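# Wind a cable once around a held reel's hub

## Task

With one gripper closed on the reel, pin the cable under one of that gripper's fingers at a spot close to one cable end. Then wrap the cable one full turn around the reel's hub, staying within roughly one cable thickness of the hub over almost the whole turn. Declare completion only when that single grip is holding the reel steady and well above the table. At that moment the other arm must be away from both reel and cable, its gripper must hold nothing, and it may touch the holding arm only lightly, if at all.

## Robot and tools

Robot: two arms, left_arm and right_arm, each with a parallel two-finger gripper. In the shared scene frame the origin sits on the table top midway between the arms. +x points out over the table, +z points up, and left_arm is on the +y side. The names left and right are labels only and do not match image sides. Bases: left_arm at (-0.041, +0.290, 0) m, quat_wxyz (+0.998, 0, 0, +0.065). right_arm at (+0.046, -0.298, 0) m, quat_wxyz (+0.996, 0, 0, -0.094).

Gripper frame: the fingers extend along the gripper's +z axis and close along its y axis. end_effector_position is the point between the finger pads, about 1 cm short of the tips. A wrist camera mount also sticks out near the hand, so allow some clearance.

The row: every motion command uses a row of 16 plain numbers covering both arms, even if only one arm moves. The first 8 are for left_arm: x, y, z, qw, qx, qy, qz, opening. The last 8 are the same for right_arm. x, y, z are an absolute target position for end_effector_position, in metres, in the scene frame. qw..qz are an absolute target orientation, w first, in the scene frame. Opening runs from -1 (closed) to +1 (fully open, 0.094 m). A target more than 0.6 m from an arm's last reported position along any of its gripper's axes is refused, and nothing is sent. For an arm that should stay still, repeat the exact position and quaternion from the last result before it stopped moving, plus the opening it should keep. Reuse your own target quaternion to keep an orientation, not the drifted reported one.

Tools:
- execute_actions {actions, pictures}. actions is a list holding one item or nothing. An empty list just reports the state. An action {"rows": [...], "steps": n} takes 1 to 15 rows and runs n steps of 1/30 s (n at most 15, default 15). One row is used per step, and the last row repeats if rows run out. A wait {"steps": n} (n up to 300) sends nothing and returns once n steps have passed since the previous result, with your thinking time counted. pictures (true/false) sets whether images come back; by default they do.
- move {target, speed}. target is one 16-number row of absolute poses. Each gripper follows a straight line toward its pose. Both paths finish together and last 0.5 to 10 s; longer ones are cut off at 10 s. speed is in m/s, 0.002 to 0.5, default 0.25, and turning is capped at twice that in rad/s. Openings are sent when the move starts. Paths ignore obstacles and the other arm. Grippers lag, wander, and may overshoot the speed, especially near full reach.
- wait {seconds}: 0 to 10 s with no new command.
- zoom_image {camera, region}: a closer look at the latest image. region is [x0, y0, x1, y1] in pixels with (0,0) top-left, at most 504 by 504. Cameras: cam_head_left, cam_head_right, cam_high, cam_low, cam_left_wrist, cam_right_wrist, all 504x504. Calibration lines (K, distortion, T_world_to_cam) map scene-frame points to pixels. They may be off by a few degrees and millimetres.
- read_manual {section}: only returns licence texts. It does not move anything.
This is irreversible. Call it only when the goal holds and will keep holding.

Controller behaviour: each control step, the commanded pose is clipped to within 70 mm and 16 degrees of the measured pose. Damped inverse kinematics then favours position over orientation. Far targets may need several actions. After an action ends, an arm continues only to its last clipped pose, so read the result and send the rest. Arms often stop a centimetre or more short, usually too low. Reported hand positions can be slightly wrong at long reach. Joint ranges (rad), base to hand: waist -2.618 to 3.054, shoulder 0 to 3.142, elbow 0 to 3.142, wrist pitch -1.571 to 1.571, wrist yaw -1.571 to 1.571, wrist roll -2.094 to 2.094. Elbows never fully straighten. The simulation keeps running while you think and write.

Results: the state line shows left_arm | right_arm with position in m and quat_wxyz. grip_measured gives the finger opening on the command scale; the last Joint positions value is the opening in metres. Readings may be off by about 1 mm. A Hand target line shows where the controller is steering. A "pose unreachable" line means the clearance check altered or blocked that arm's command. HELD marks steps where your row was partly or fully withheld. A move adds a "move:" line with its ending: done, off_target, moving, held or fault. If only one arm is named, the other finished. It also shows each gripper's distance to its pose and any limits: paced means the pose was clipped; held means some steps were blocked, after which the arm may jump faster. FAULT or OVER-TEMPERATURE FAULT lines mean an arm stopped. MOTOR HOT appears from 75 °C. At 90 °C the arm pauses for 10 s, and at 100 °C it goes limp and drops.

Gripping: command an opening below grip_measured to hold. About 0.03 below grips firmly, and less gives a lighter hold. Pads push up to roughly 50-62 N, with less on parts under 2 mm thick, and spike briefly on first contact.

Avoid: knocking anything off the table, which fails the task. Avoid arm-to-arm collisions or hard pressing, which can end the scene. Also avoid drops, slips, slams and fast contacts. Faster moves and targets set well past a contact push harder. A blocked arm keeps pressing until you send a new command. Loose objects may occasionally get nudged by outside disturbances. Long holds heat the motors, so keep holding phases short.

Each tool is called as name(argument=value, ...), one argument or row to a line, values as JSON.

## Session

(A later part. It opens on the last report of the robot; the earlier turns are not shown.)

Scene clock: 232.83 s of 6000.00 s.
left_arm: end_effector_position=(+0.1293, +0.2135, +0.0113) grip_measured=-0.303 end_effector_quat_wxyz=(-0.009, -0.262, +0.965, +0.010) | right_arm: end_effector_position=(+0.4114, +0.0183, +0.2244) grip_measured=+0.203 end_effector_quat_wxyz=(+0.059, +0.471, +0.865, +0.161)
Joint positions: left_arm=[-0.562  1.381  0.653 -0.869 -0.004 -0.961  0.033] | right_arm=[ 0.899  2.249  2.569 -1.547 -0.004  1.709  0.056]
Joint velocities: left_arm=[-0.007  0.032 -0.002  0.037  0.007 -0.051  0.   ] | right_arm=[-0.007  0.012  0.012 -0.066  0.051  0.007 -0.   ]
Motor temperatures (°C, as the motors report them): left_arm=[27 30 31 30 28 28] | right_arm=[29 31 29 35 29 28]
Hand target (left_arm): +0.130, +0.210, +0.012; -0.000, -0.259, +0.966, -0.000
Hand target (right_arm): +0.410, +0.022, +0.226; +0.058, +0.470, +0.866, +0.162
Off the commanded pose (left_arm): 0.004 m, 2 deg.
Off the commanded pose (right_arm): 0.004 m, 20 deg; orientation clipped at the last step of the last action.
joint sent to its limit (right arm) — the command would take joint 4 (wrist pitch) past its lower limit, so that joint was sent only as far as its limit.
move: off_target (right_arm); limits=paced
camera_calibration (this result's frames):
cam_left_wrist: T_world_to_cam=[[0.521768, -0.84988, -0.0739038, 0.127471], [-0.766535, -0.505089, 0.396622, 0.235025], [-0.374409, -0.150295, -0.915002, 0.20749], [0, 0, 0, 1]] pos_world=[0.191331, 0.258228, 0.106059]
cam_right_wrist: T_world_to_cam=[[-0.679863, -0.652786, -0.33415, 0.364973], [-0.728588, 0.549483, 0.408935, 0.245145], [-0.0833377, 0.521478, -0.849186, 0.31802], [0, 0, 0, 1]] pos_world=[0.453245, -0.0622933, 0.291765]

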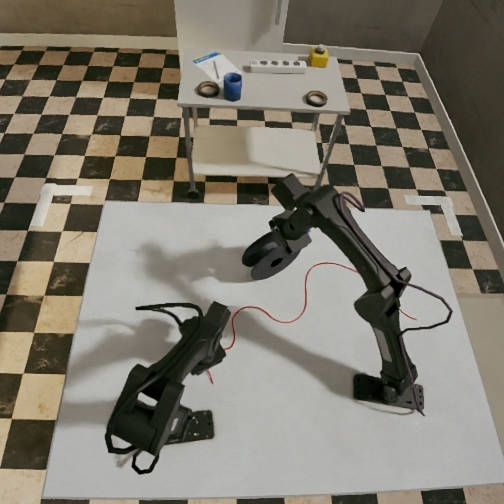

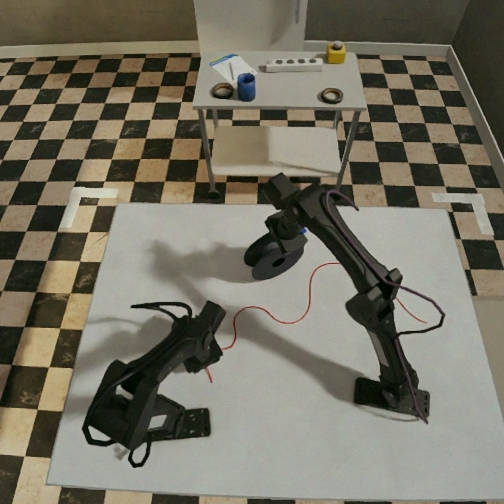

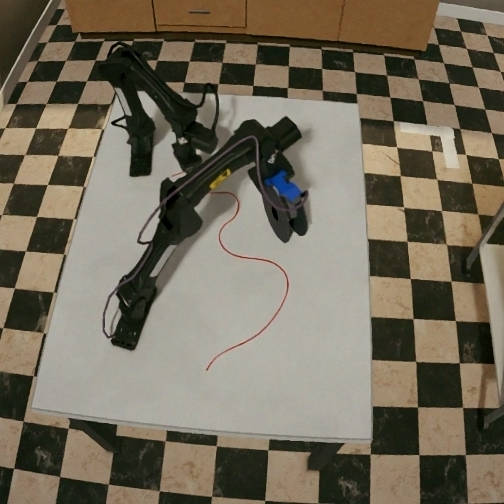

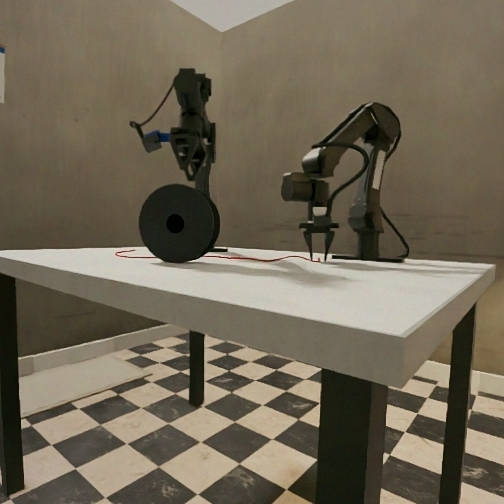

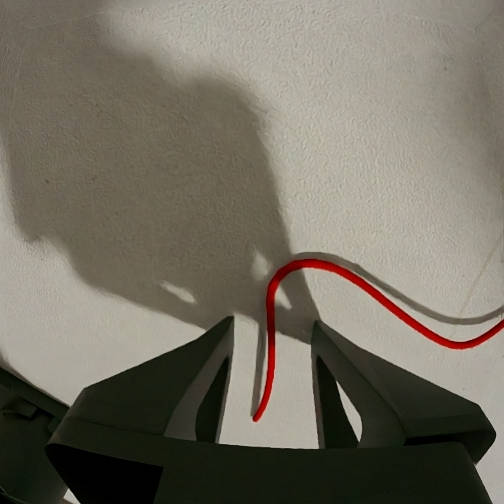

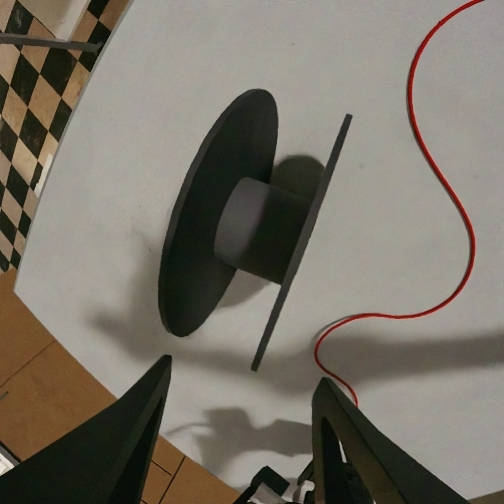

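move(
  target=[0.14,0.21,0.05,0,0.3,0.954,0,-0.3,0.413,0.022,0.19,0.04,0.515,0.845,0.12,0],
  speed=0.15,
)

move(
  target=[0.162,0.195,0.035,0,0.707,0.707,0,-0.3,0.413,0.022,0.162,0.03,0.52,0.85,0.08,0],
  speed=0.15,
)

move(
  target=[0.162,0.195,0.005,0,0.707,0.707,0,-0.3,0.413,0.022,0.162,0.03,0.52,0.85,0.08,-0.92],
  speed=0.04,
)

Scene clock: 245.80 s of 6000.00 s.
left_arm: end_effector_position=(+0.1308, +0.2128, +0.0379) grip_measured=-0.303 end_effector_quat_wxyz=(-0.021, +0.300, +0.954, +0.005) | right_arm: end_effector_position=(+0.4159, +0.0221, +0.1961) grip_measured=+0.003 end_effector_quat_wxyz=(+0.042, +0.515, +0.845, +0.135)
Joint positions: left_arm=[-0.562  1.355  0.749 -1.008 -0.004  0.179  0.033] | right_arm=[ 0.899  2.311  2.571 -1.547 -0.004  1.805  0.047]
Joint velocities: left_arm=[-0.012  0.017  0.017  0.007  0.007  0.022 -0.001] | right_arm=[-0.027 -0.032  0.002  0.007 -0.081 -0.081 -0.002]
Motor temperatures (°C, as the motors report them): left_arm=[27 30 31 30 28 28] | right_arm=[29 32 30 33 29 28]
Hand target (left_arm): +0.140, +0.210, +0.050; +0.000, +0.300, +0.954, +0.000
Hand target (right_arm): +0.413, +0.022, +0.190; +0.040, +0.516, +0.847, +0.124
Off the commanded pose (left_arm): 0.015 m, 3 deg.
Off the commanded pose (right_arm): 0.007 m, 2 deg.
joint sent to its limit (right arm) — the command would take joint 4 (wrist pitch) past its lower limit, so that joint was sent only as far as its limit.
After step 180, 2.70 s passed at rest.
move: off_target (left_arm)
camera_calibration (this result's frames):
cam_left_wrist: T_world_to_cam=[[-0.556319, -0.829654, -0.0467206, 0.263761], [-0.762114, 0.487006, 0.426624, 0.0124526], [-0.331197, 0.272945, -0.903222, 0.136137], [0, 0, 0, 1]] pos_world=[0.201314, 0.175608, 0.129973]
cam_right_wrist: T_world_to_cam=[[-0.756821, -0.592234, -0.276551, 0.380347], [-0.647175, 0.619698, 0.444002, 0.215586], [-0.0915752, 0.515007, -0.85228, 0.296503], [0, 0, 0, 1]] pos_world=[0.454528, -0.061045, 0.262168]

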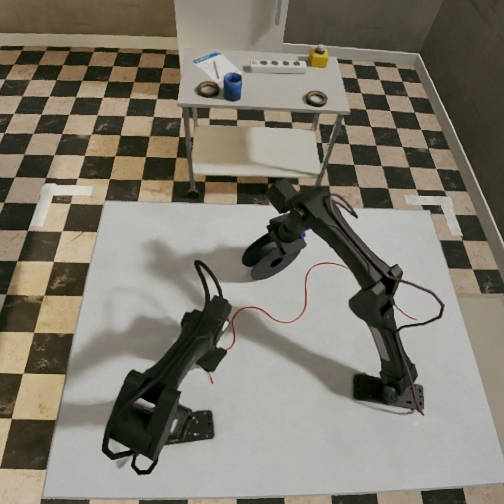

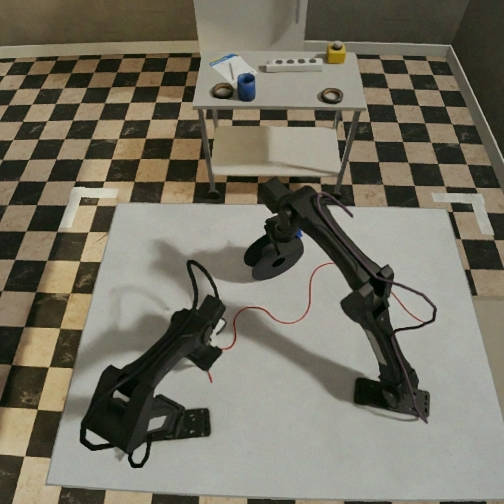

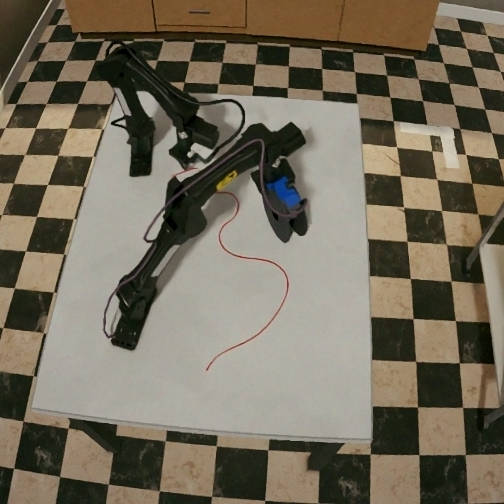

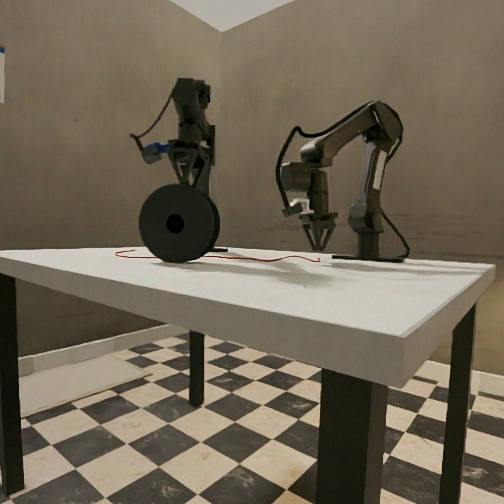

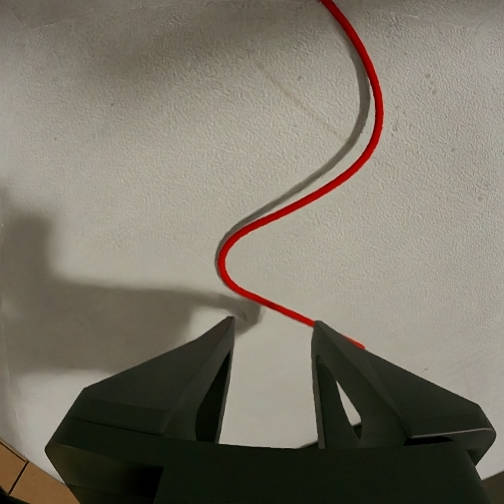

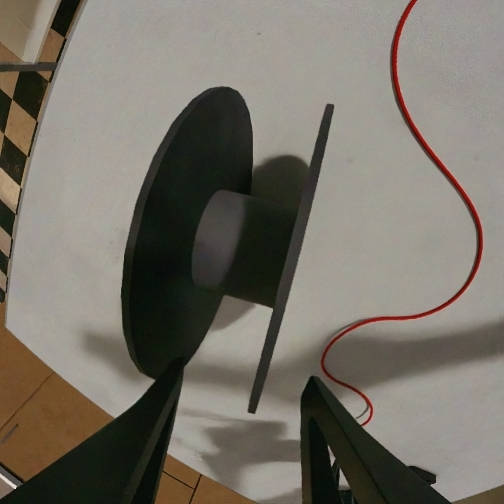

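Scene clock: 249.47 s of 6000.00 s.
left_arm: end_effector_position=(+0.1509, +0.2025, +0.0303) grip_measured=-0.303 end_effector_quat_wxyz=(-0.015, +0.701, +0.713, -0.003) | right_arm: end_effector_position=(+0.4182, +0.0241, +0.1738) grip_measured=+0.003 end_effector_quat_wxyz=(+0.034, +0.518, +0.847, +0.113)
Joint positions: left_arm=[-0.567  1.447  0.791 -0.944 -0.005  1.117  0.033] | right_arm=[ 0.899  2.358  2.571 -1.547 -0.004  1.809  0.047]
Joint velocities: left_arm=[ 0.002 -0.007 -0.012 -0.095  0.022  0.037 -0.001] | right_arm=[-0.027 -0.002 -0.002 -0.007 -0.066 -0.007 -0.   ]
Motor temperatures (°C, as the motors report them): left_arm=[27 30 31 30 28 28] | right_arm=[29 32 29 33 29 28]
Hand target (left_arm): +0.161, +0.195, +0.035; -0.000, +0.707, +0.707, -0.000
Hand target (right_arm): +0.413, +0.022, +0.162; +0.032, +0.519, +0.849, +0.090
Off the commanded pose (left_arm): 0.014 m, 2 deg.
Off the commanded pose (right_arm): 0.013 m, 4 deg.
joint sent to its limit (right arm) — the command would take joint 4 (wrist pitch) past its lower limit, so that joint was sent only as far as its limit.
move: off_target (left_arm, right_arm)
camera_calibration (this result's frames):
cam_left_wrist: T_world_to_cam=[[-0.99898, -0.0374009, -0.0252981, 0.171753], [-0.0444323, 0.913972, 0.403337, -0.15803], [0.00803661, 0.40405, -0.914702, 0.0613482], [0, 0, 0, 1]] pos_world=[0.164064, 0.126071, 0.1242]
cam_right_wrist: T_world_to_cam=[[-0.768512, -0.596763, -0.230786, 0.37424], [-0.628304, 0.635693, 0.448473, 0.216683], [-0.120923, 0.489661, -0.863487, 0.291533], [0, 0, 0, 1]] pos_world=[0.459004, -0.0571639, 0.240928]

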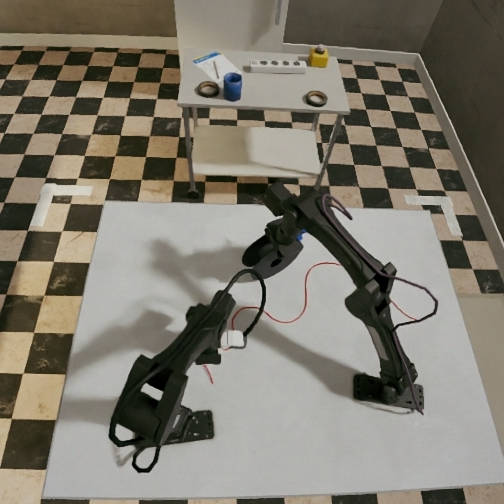

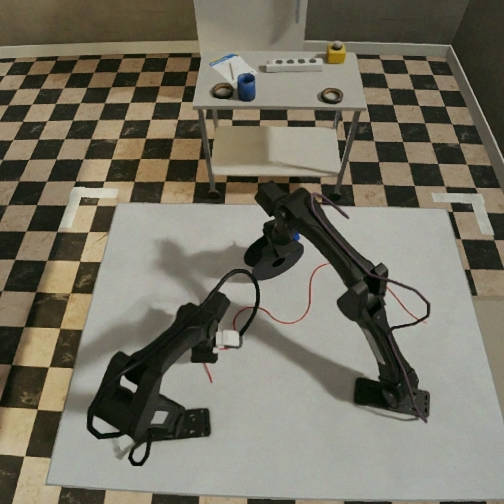

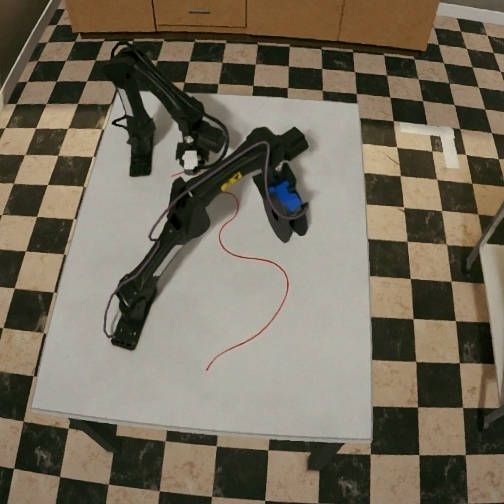

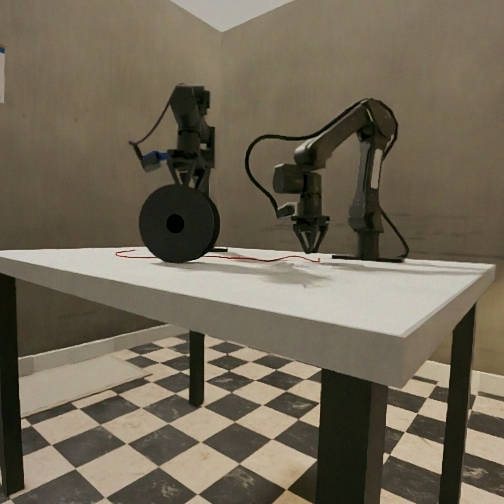

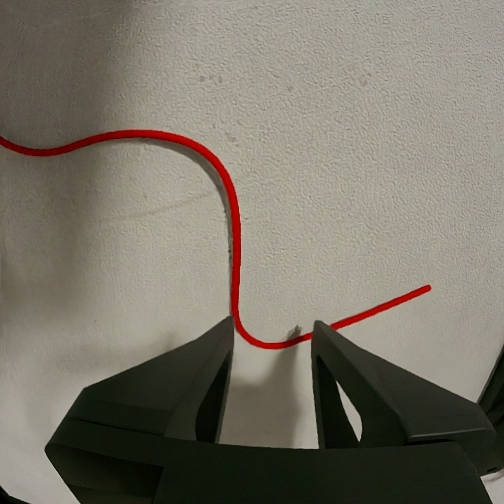

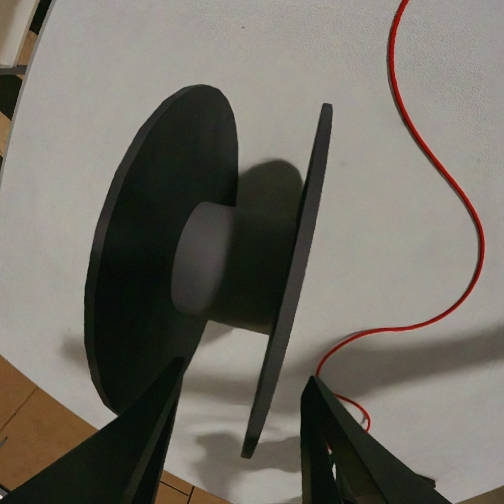

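Scene clock: 250.73 s of 6000.00 s.
left_arm: end_effector_position=(+0.1666, +0.1951, +0.0111) grip_measured=-0.303 end_effector_quat_wxyz=(+0.007, +0.703, +0.711, +0.005) | right_arm: end_effector_position=(+0.4177, +0.0245, +0.1729) grip_measured=-0.917 end_effector_quat_wxyz=(+0.032, +0.519, +0.847, +0.112)
Joint positions: left_arm=[-0.567  1.509  0.761 -0.807 -0.005  1.122  0.033] | right_arm=[ 0.899  2.36   2.571 -1.548 -0.008  1.811  0.004]
Joint velocities: left_arm=[ 0.012  0.002 -0.012  0.037  0.037  0.022 -0.001] | right_arm=[-0.007 -0.022  0.002 -0.037  0.007 -0.022 -0.   ]
Motor temperatures (°C, as the motors report them): left_arm=[27 30 31 30 28 28] | right_arm=[29 32 29 33 29 28]
Hand target (left_arm): +0.162, +0.195, +0.005; -0.000, +0.707, +0.707, -0.000
Hand target (right_arm): +0.413, +0.022, +0.162; +0.033, +0.519, +0.849, +0.090
Off the commanded pose (left_arm): 0.008 m, 1 deg.
Off the commanded pose (right_arm): 0.012 m, 4 deg.
joint sent to its limit (right arm) — the command would take joint 4 (wrist pitch) past its lower limit, so that joint was sent only as far as its limit.
move: off_target (right_arm)
camera_calibration (this result's frames):
cam_left_wrist: T_world_to_cam=[[-0.997251, -0.0337159, -0.0659814, 0.186125], [-0.0565359, 0.921833, 0.383442, -0.142162], [0.0478957, 0.386118, -0.921205, 0.043509], [0, 0, 0, 1]] pos_world=[0.175492, 0.120525, 0.106872]
cam_right_wrist: T_world_to_cam=[[-0.770006, -0.596058, -0.227608, 0.373873], [-0.625688, 0.635576, 0.452281, 0.214749], [-0.124923, 0.490671, -0.862344, 0.291884], [0, 0, 0, 1]] pos_world=[0.458713, -0.0568587, 0.239674]

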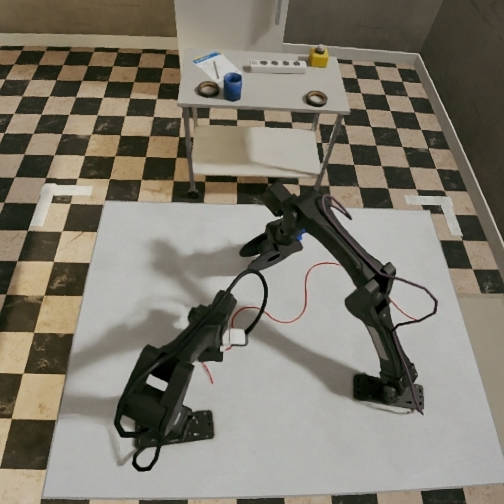

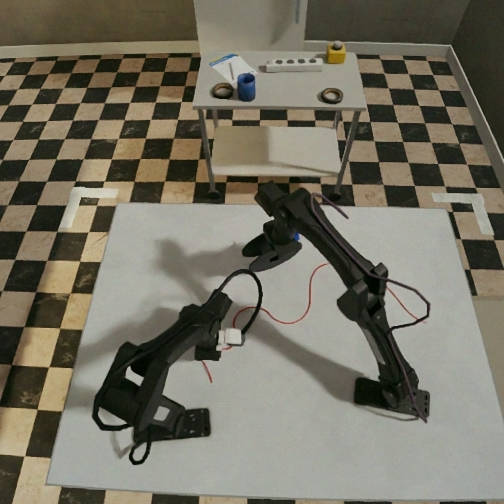

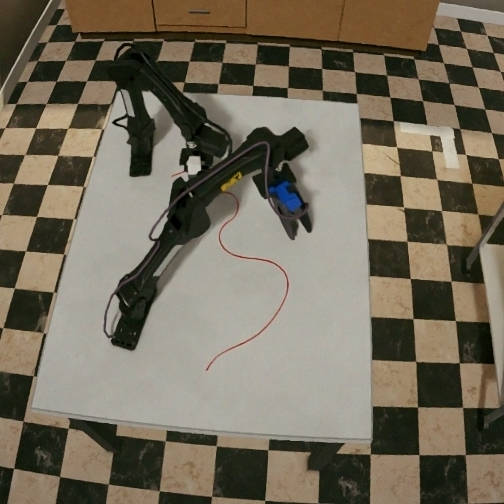

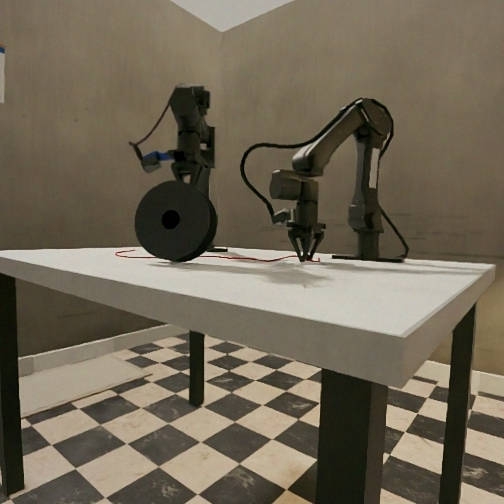

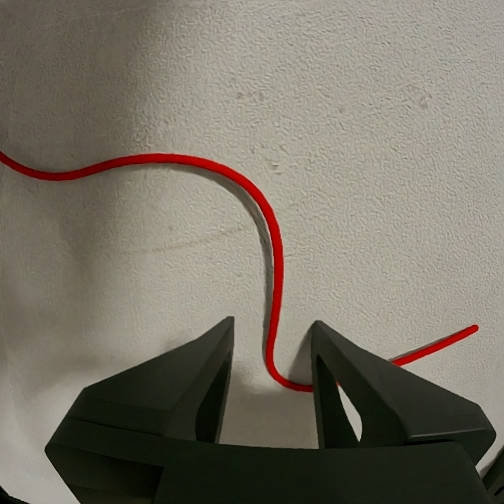

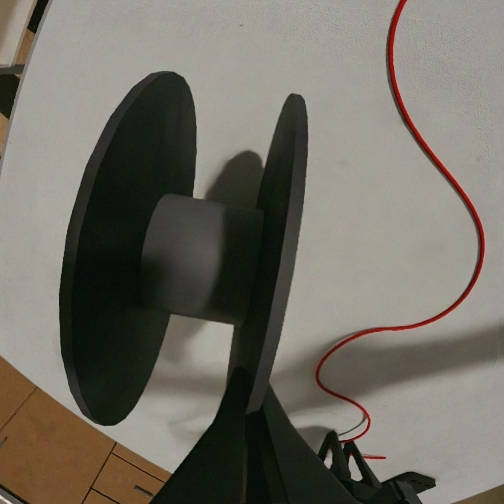

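move(
  target=[0.162,0.195,0.005,0,0.707,0.707,0,-0.98,0.40,0.01,0.21,0.04,0.515,0.845,0.13,-0.96],
  speed=0.06,
)

move(
  target=[0.2,0.26,0.08,0,0,1,0,-0.98,0.22,-0.1,0.23,0,0.522,0.853,0,-0.96],
  speed=0.15,
)

move(
  target=[0.42,0.28,0.1,0.1,0,0.995,0,-0.98,0.22,-0.1,0.23,0,0.522,0.853,0,-0.96],
  speed=0.15,
)

Scene clock: 266.30 s of 6000.00 s.
left_arm: end_effector_position=(+0.1669, +0.1950, +0.0111) grip_measured=-0.951 end_effector_quat_wxyz=(+0.007, +0.703, +0.711, +0.005) | right_arm: end_effector_position=(+0.4033, +0.0124, +0.2040) grip_measured=-0.938 end_effector_quat_wxyz=(+0.037, +0.518, +0.845, +0.129)
Joint positions: left_arm=[-0.567  1.509  0.761 -0.806 -0.005  1.123  0.002] | right_arm=[ 0.899  2.244  2.494 -1.552 -0.009  1.811  0.003]
Joint velocities: left_arm=[-0.007  0.007 -0.002 -0.037  0.037  0.007  0.   ] | right_arm=[-0.002 -0.007  0.007 -0.007 -0.022  0.037  0.   ]
Motor temperatures (°C, as the motors report them): left_arm=[27 30 31 30 28 28] | right_arm=[29 34 29 32 29 28]
Hand target (left_arm): +0.162, +0.195, +0.005; -0.000, +0.707, +0.707, +0.000
Hand target (right_arm): +0.400, +0.010, +0.210; +0.040, +0.516, +0.846, +0.130
Off the commanded pose (left_arm): 0.008 m, 1 deg.
Off the commanded pose (right_arm): 0.007 m, 0 deg.
After step 180, 8.50 s passed at rest.
move: done
camera_calibration (this result's frames):
cam_left_wrist: T_world_to_cam=[[-0.997207, -0.0329865, -0.0670018, 0.18624], [-0.0562307, 0.922057, 0.382949, -0.142127], [0.0491473, 0.385647, -0.921336, 0.0434317], [0, 0, 0, 1]] pos_world=[0.175593, 0.120443, 0.106921]
cam_right_wrist: T_world_to_cam=[[-0.763654, -0.590598, -0.260818, 0.366785], [-0.63734, 0.625094, 0.450616, 0.204583], [-0.103097, 0.510345, -0.853768, 0.312131], [0, 0, 0, 1]] pos_world=[0.442666, -0.0705554, 0.269963]

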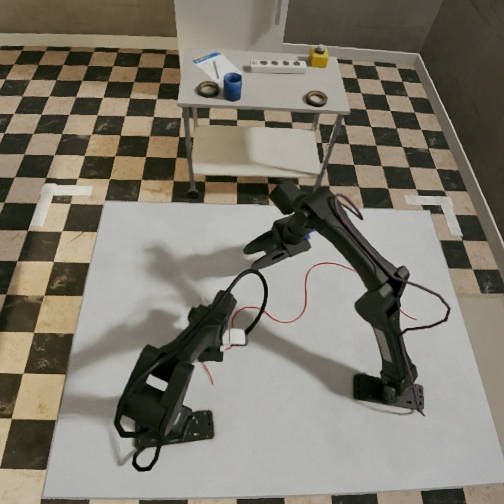

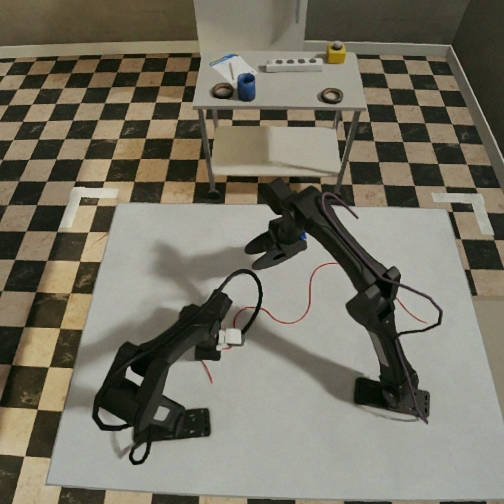

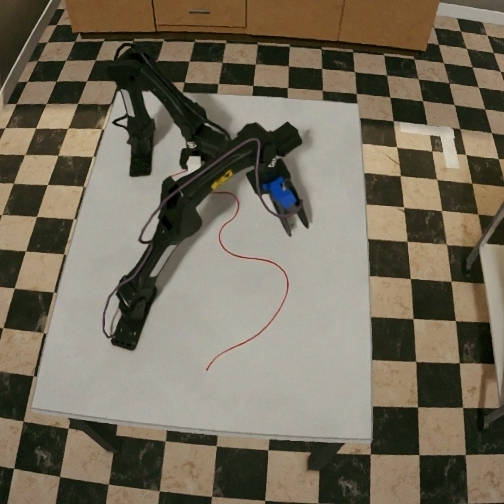

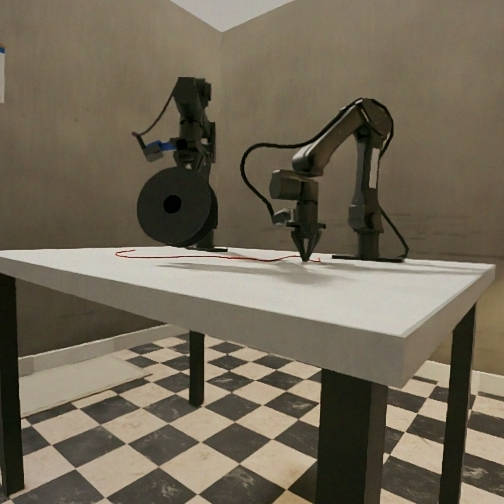

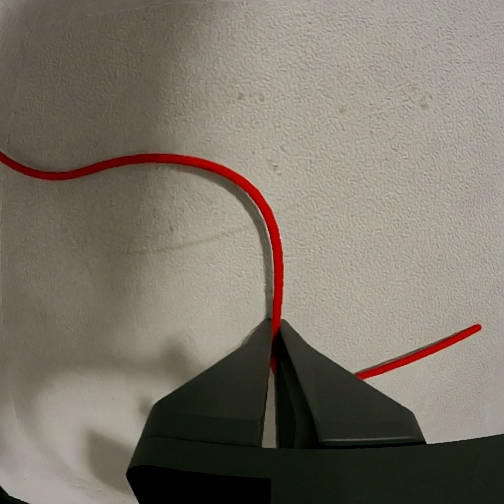

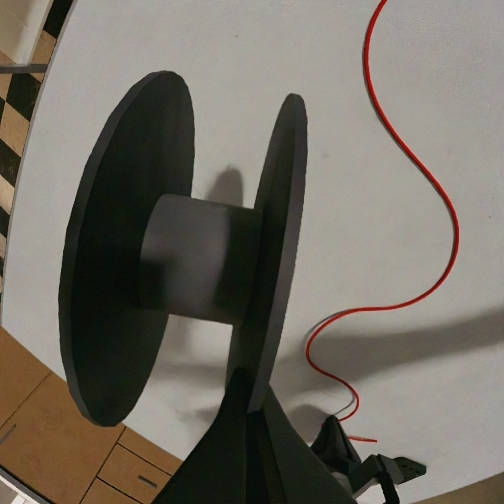

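Scene clock: 271.93 s of 6000.00 s.
left_arm: end_effector_position=(+0.1941, +0.2594, +0.0686) grip_measured=-0.951 end_effector_quat_wxyz=(-0.015, +0.009, +1.000, +0.004) | right_arm: end_effector_position=(+0.2255, -0.0970, +0.2237) grip_measured=-0.938 end_effector_quat_wxyz=(+0.008, +0.522, +0.851, +0.066)
Joint positions: left_arm=[-0.266  1.498  0.997 -1.101 -0.003 -0.118  0.002] | right_arm=[ 1.023  1.495  1.611 -1.553 -0.009  1.934  0.003]
Joint velocities: left_arm=[ 0.017 -0.002  0.002  0.051  0.037 -0.037 -0.001] | right_arm=[ 0.007 -0.002 -0.012  0.11  -0.081 -0.037 -0.   ]
Motor temperatures (°C, as the motors report them): left_arm=[27 30 31 30 28 28] | right_arm=[29 34 29 32 29 28]
Hand target (left_arm): +0.201, +0.260, +0.080; +0.002, -0.000, +1.000, -0.001
Hand target (right_arm): +0.220, -0.100, +0.226; +0.009, +0.520, +0.851, +0.069
Off the commanded pose (left_arm): 0.013 m, 2 deg.
Off the commanded pose (right_arm): 0.009 m, 8 deg.
joint sent to its limit (right arm) — the command would take joint 4 (wrist pitch) past its lower limit, so that joint was sent only as far as its limit.
move: off_target (left_arm, right_arm)
camera_calibration (this result's frames):
cam_left_wrist: T_world_to_cam=[[0.00228303, -0.998345, -0.0574608, 0.275155], [-0.909967, -0.0259016, 0.41387, 0.187515], [-0.414673, 0.0513426, -0.908521, 0.246171], [0, 0, 0, 1]] pos_world=[0.272085, 0.266918, 0.161855]
cam_right_wrist: T_world_to_cam=[[-0.784708, -0.606903, -0.126105, 0.144587], [-0.585748, 0.659448, 0.471199, 0.137854], [-0.202812, 0.443619, -0.872966, 0.386673], [0, 0, 0, 1]] pos_world=[0.272628, -0.174694, 0.290829]

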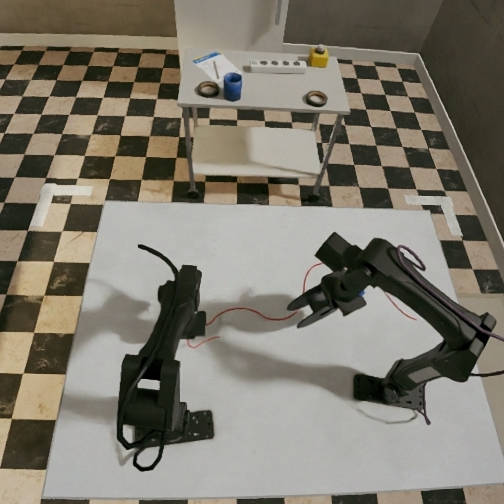

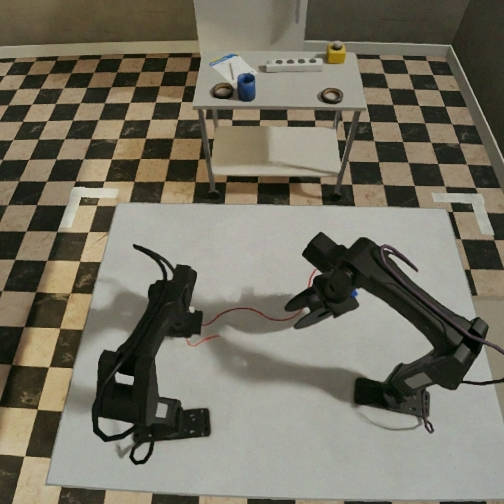

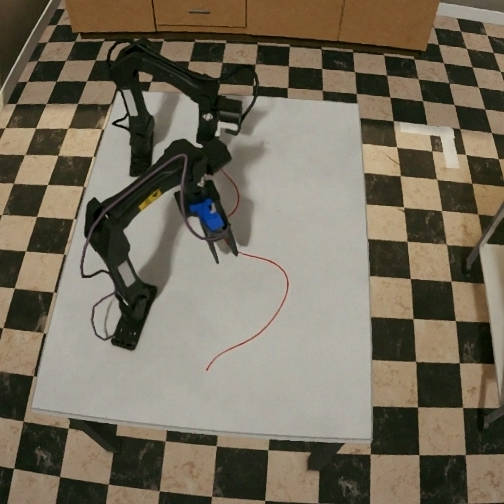

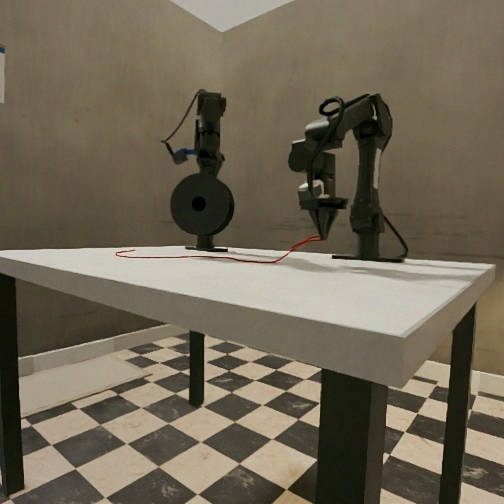

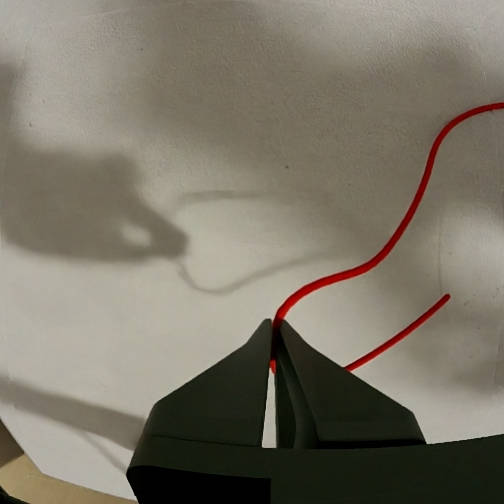

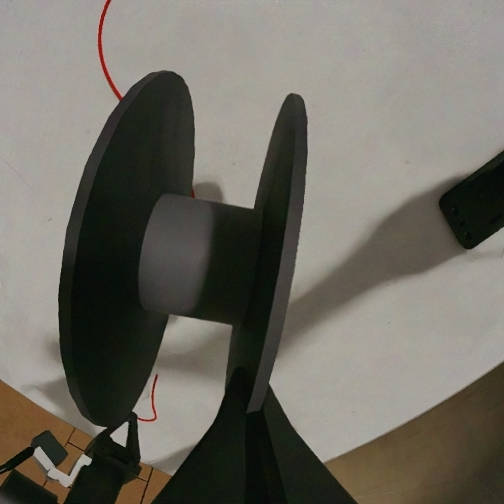

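Scene clock: 274.00 s of 6000.00 s.
left_arm: end_effector_position=(+0.4151, +0.2720, +0.0920) grip_measured=-0.951 end_effector_quat_wxyz=(+0.095, +0.003, +0.995, -0.002) | right_arm: end_effector_position=(+0.2255, -0.0970, +0.2237) grip_measured=-0.938 end_effector_quat_wxyz=(+0.008, +0.523, +0.850, +0.066)
Joint positions: left_arm=[-0.173  2.117  1.845 -1.108 -0.003 -0.036  0.002] | right_arm=[ 1.023  1.495  1.611 -1.553 -0.009  1.938  0.003]
Joint velocities: left_arm=[ 0.002 -0.022  0.022 -0.037  0.022  0.022 -0.001] | right_arm=[-0.017  0.002 -0.012  0.007  0.022  0.007 -0.   ]
Motor temperatures (°C, as the motors report them): left_arm=[27 31 31 30 28 28] | right_arm=[29 33 29 32 29 28]
Hand target (left_arm): +0.420, +0.276, +0.098; +0.101, +0.001, +0.995, -0.001
Hand target (right_arm): +0.220, -0.100, +0.229; +0.012, +0.521, +0.850, +0.074
Off the commanded pose (left_arm): 0.012 m, 1 deg.
Off the commanded pose (right_arm): 0.009 m, 8 deg.
joint sent to its limit (right arm) — the command would take joint 4 (wrist pitch) past its lower limit, so that joint was sent only as far as its limit.
move: off_target (left_arm, right_arm)
camera_calibration (this result's frames):
cam_left_wrist: T_world_to_cam=[[0.0240125, -0.998856, -0.0413602, 0.278162], [-0.978109, -0.0320278, 0.205614, 0.428371], [-0.206703, 0.0355175, -0.977759, 0.282748], [0, 0, 0, 1]] pos_world=[0.470759, 0.281521, 0.199885]
cam_right_wrist: T_world_to_cam=[[-0.787047, -0.603892, -0.125983, 0.145379], [-0.583062, 0.661508, 0.471642, 0.13735], [-0.201482, 0.44466, -0.872744, 0.386425], [0, 0, 0, 1]] pos_world=[0.272361, -0.174893, 0.290785]

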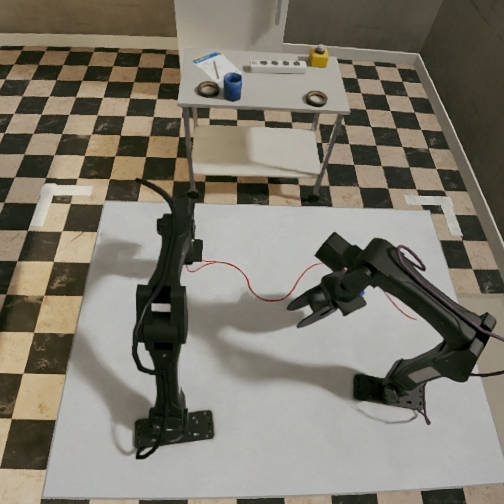

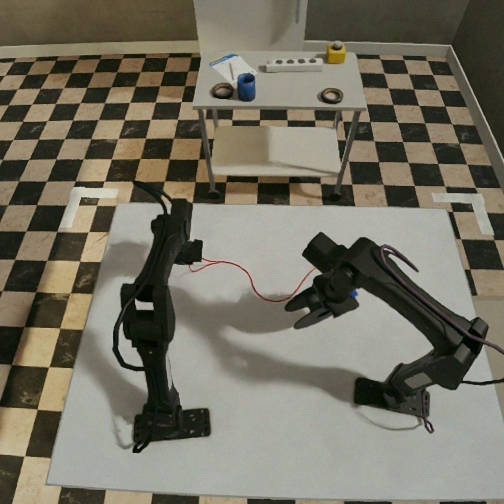

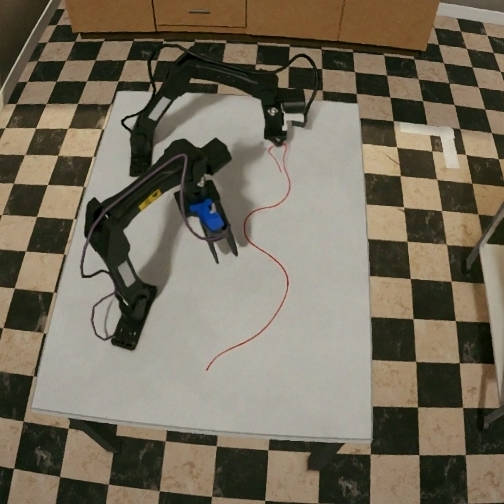

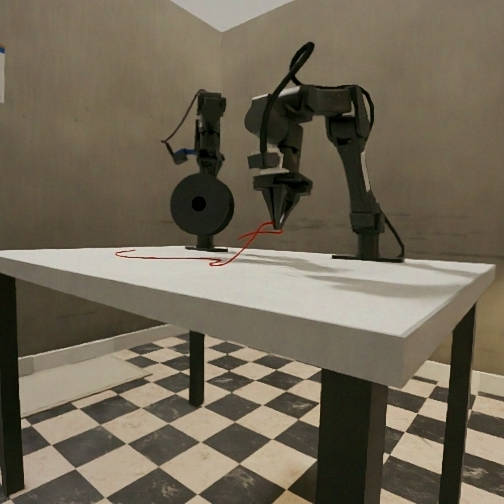

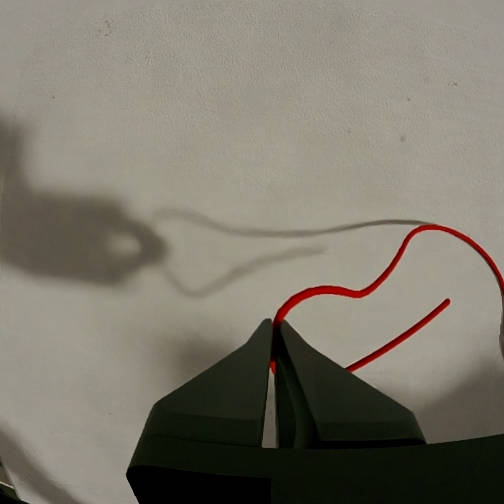

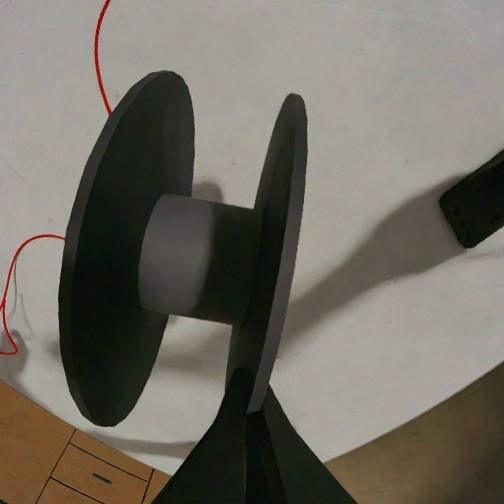

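move(
  target=[0.42,0.28,0.2,0.1,0,0.995,0,-0.98,0.24,-0.02,0.178,0,0.522,0.853,0,-0.96],
  speed=0.06,
)

Scene clock: 282.87 s of 6000.00 s.
left_arm: end_effector_position=(+0.4183, +0.2754, +0.1934) grip_measured=-0.951 end_effector_quat_wxyz=(+0.104, +0.002, +0.995, -0.002) | right_arm: end_effector_position=(+0.2399, -0.0235, +0.1715) grip_measured=-0.938 end_effector_quat_wxyz=(-0.005, +0.521, +0.853, -0.008)
Joint positions: left_arm=[-0.165  2.219  2.42  -1.562 -0.003 -0.031  0.002] | right_arm=[ 1.138  1.848  1.797 -1.536 -0.009  2.046  0.003]
Joint velocities: left_arm=[-0.002 -0.007 -0.007  0.022  0.007 -0.022  0.   ] | right_arm=[ 0.007 -0.017  0.002  0.022 -0.066 -0.066 -0.001]
Motor temperatures (°C, as the motors report them): left_arm=[27 32 32 30 28 28] | right_arm=[29 33 29 32 29 28]
Hand target (left_arm): +0.419, +0.280, +0.199; +0.110, -0.000, +0.994, -0.000
Hand target (right_arm): +0.240, -0.019, +0.179; -0.003, +0.522, +0.853, +0.001
Off the commanded pose (left_arm): 0.008 m, 1 deg.
Off the commanded pose (right_arm): 0.007 m, 1 deg.
joint sent to its limit (left arm) — the command would take joint 4 (wrist pitch) past its lower limit, so that joint was sent only as far as its limit.
After step 180, 0.63 s passed at rest.
move: done
camera_calibration (this result's frames):
cam_left_wrist: T_world_to_cam=[[0.0271921, -0.998781, -0.0411862, 0.284264], [-0.981775, -0.0344363, 0.186903, 0.416525], [-0.188094, 0.0353533, -0.981515, 0.375437], [0, 0, 0, 1]] pos_world=[0.471821, 0.284988, 0.302355]
cam_right_wrist: T_world_to_cam=[[-0.787666, -0.615719, 0.021755, 0.169022], [-0.542232, 0.709557, 0.450016, 0.116783], [-0.292519, 0.342666, -0.892756, 0.334035], [0, 0, 0, 1]] pos_world=[0.294168, -0.0932565, 0.24198]

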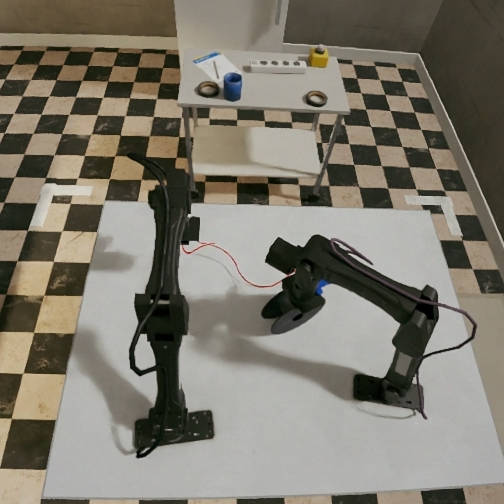

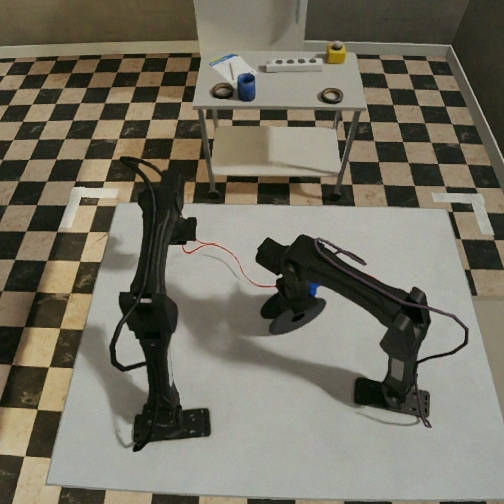

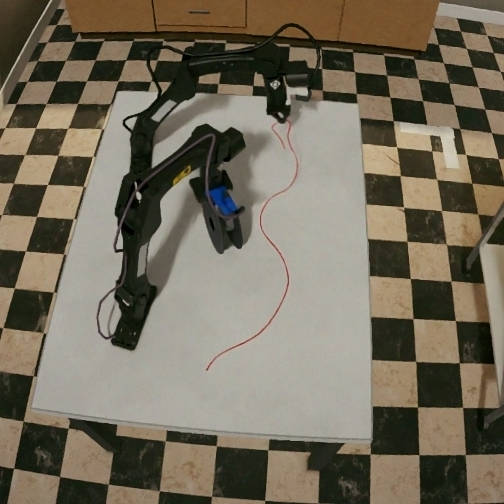

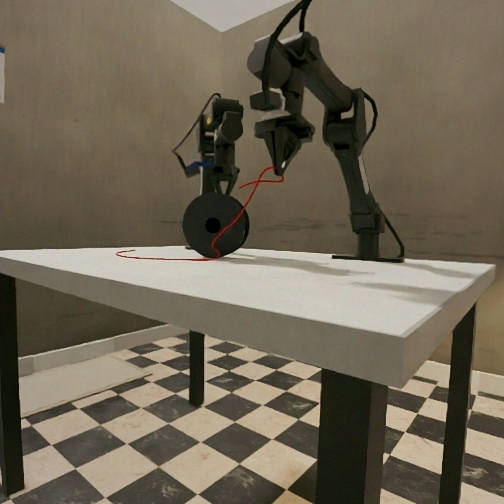

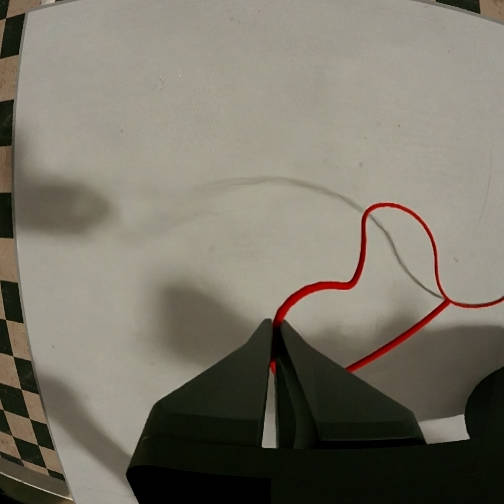

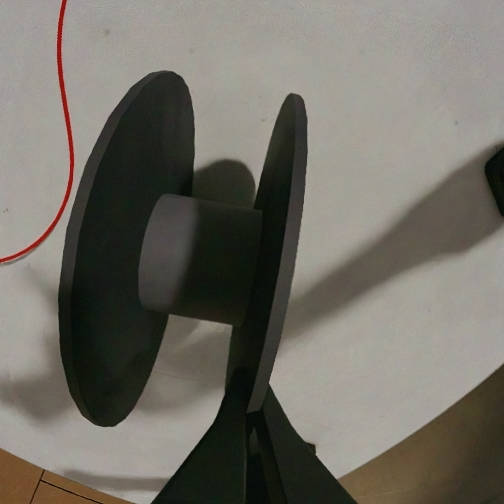

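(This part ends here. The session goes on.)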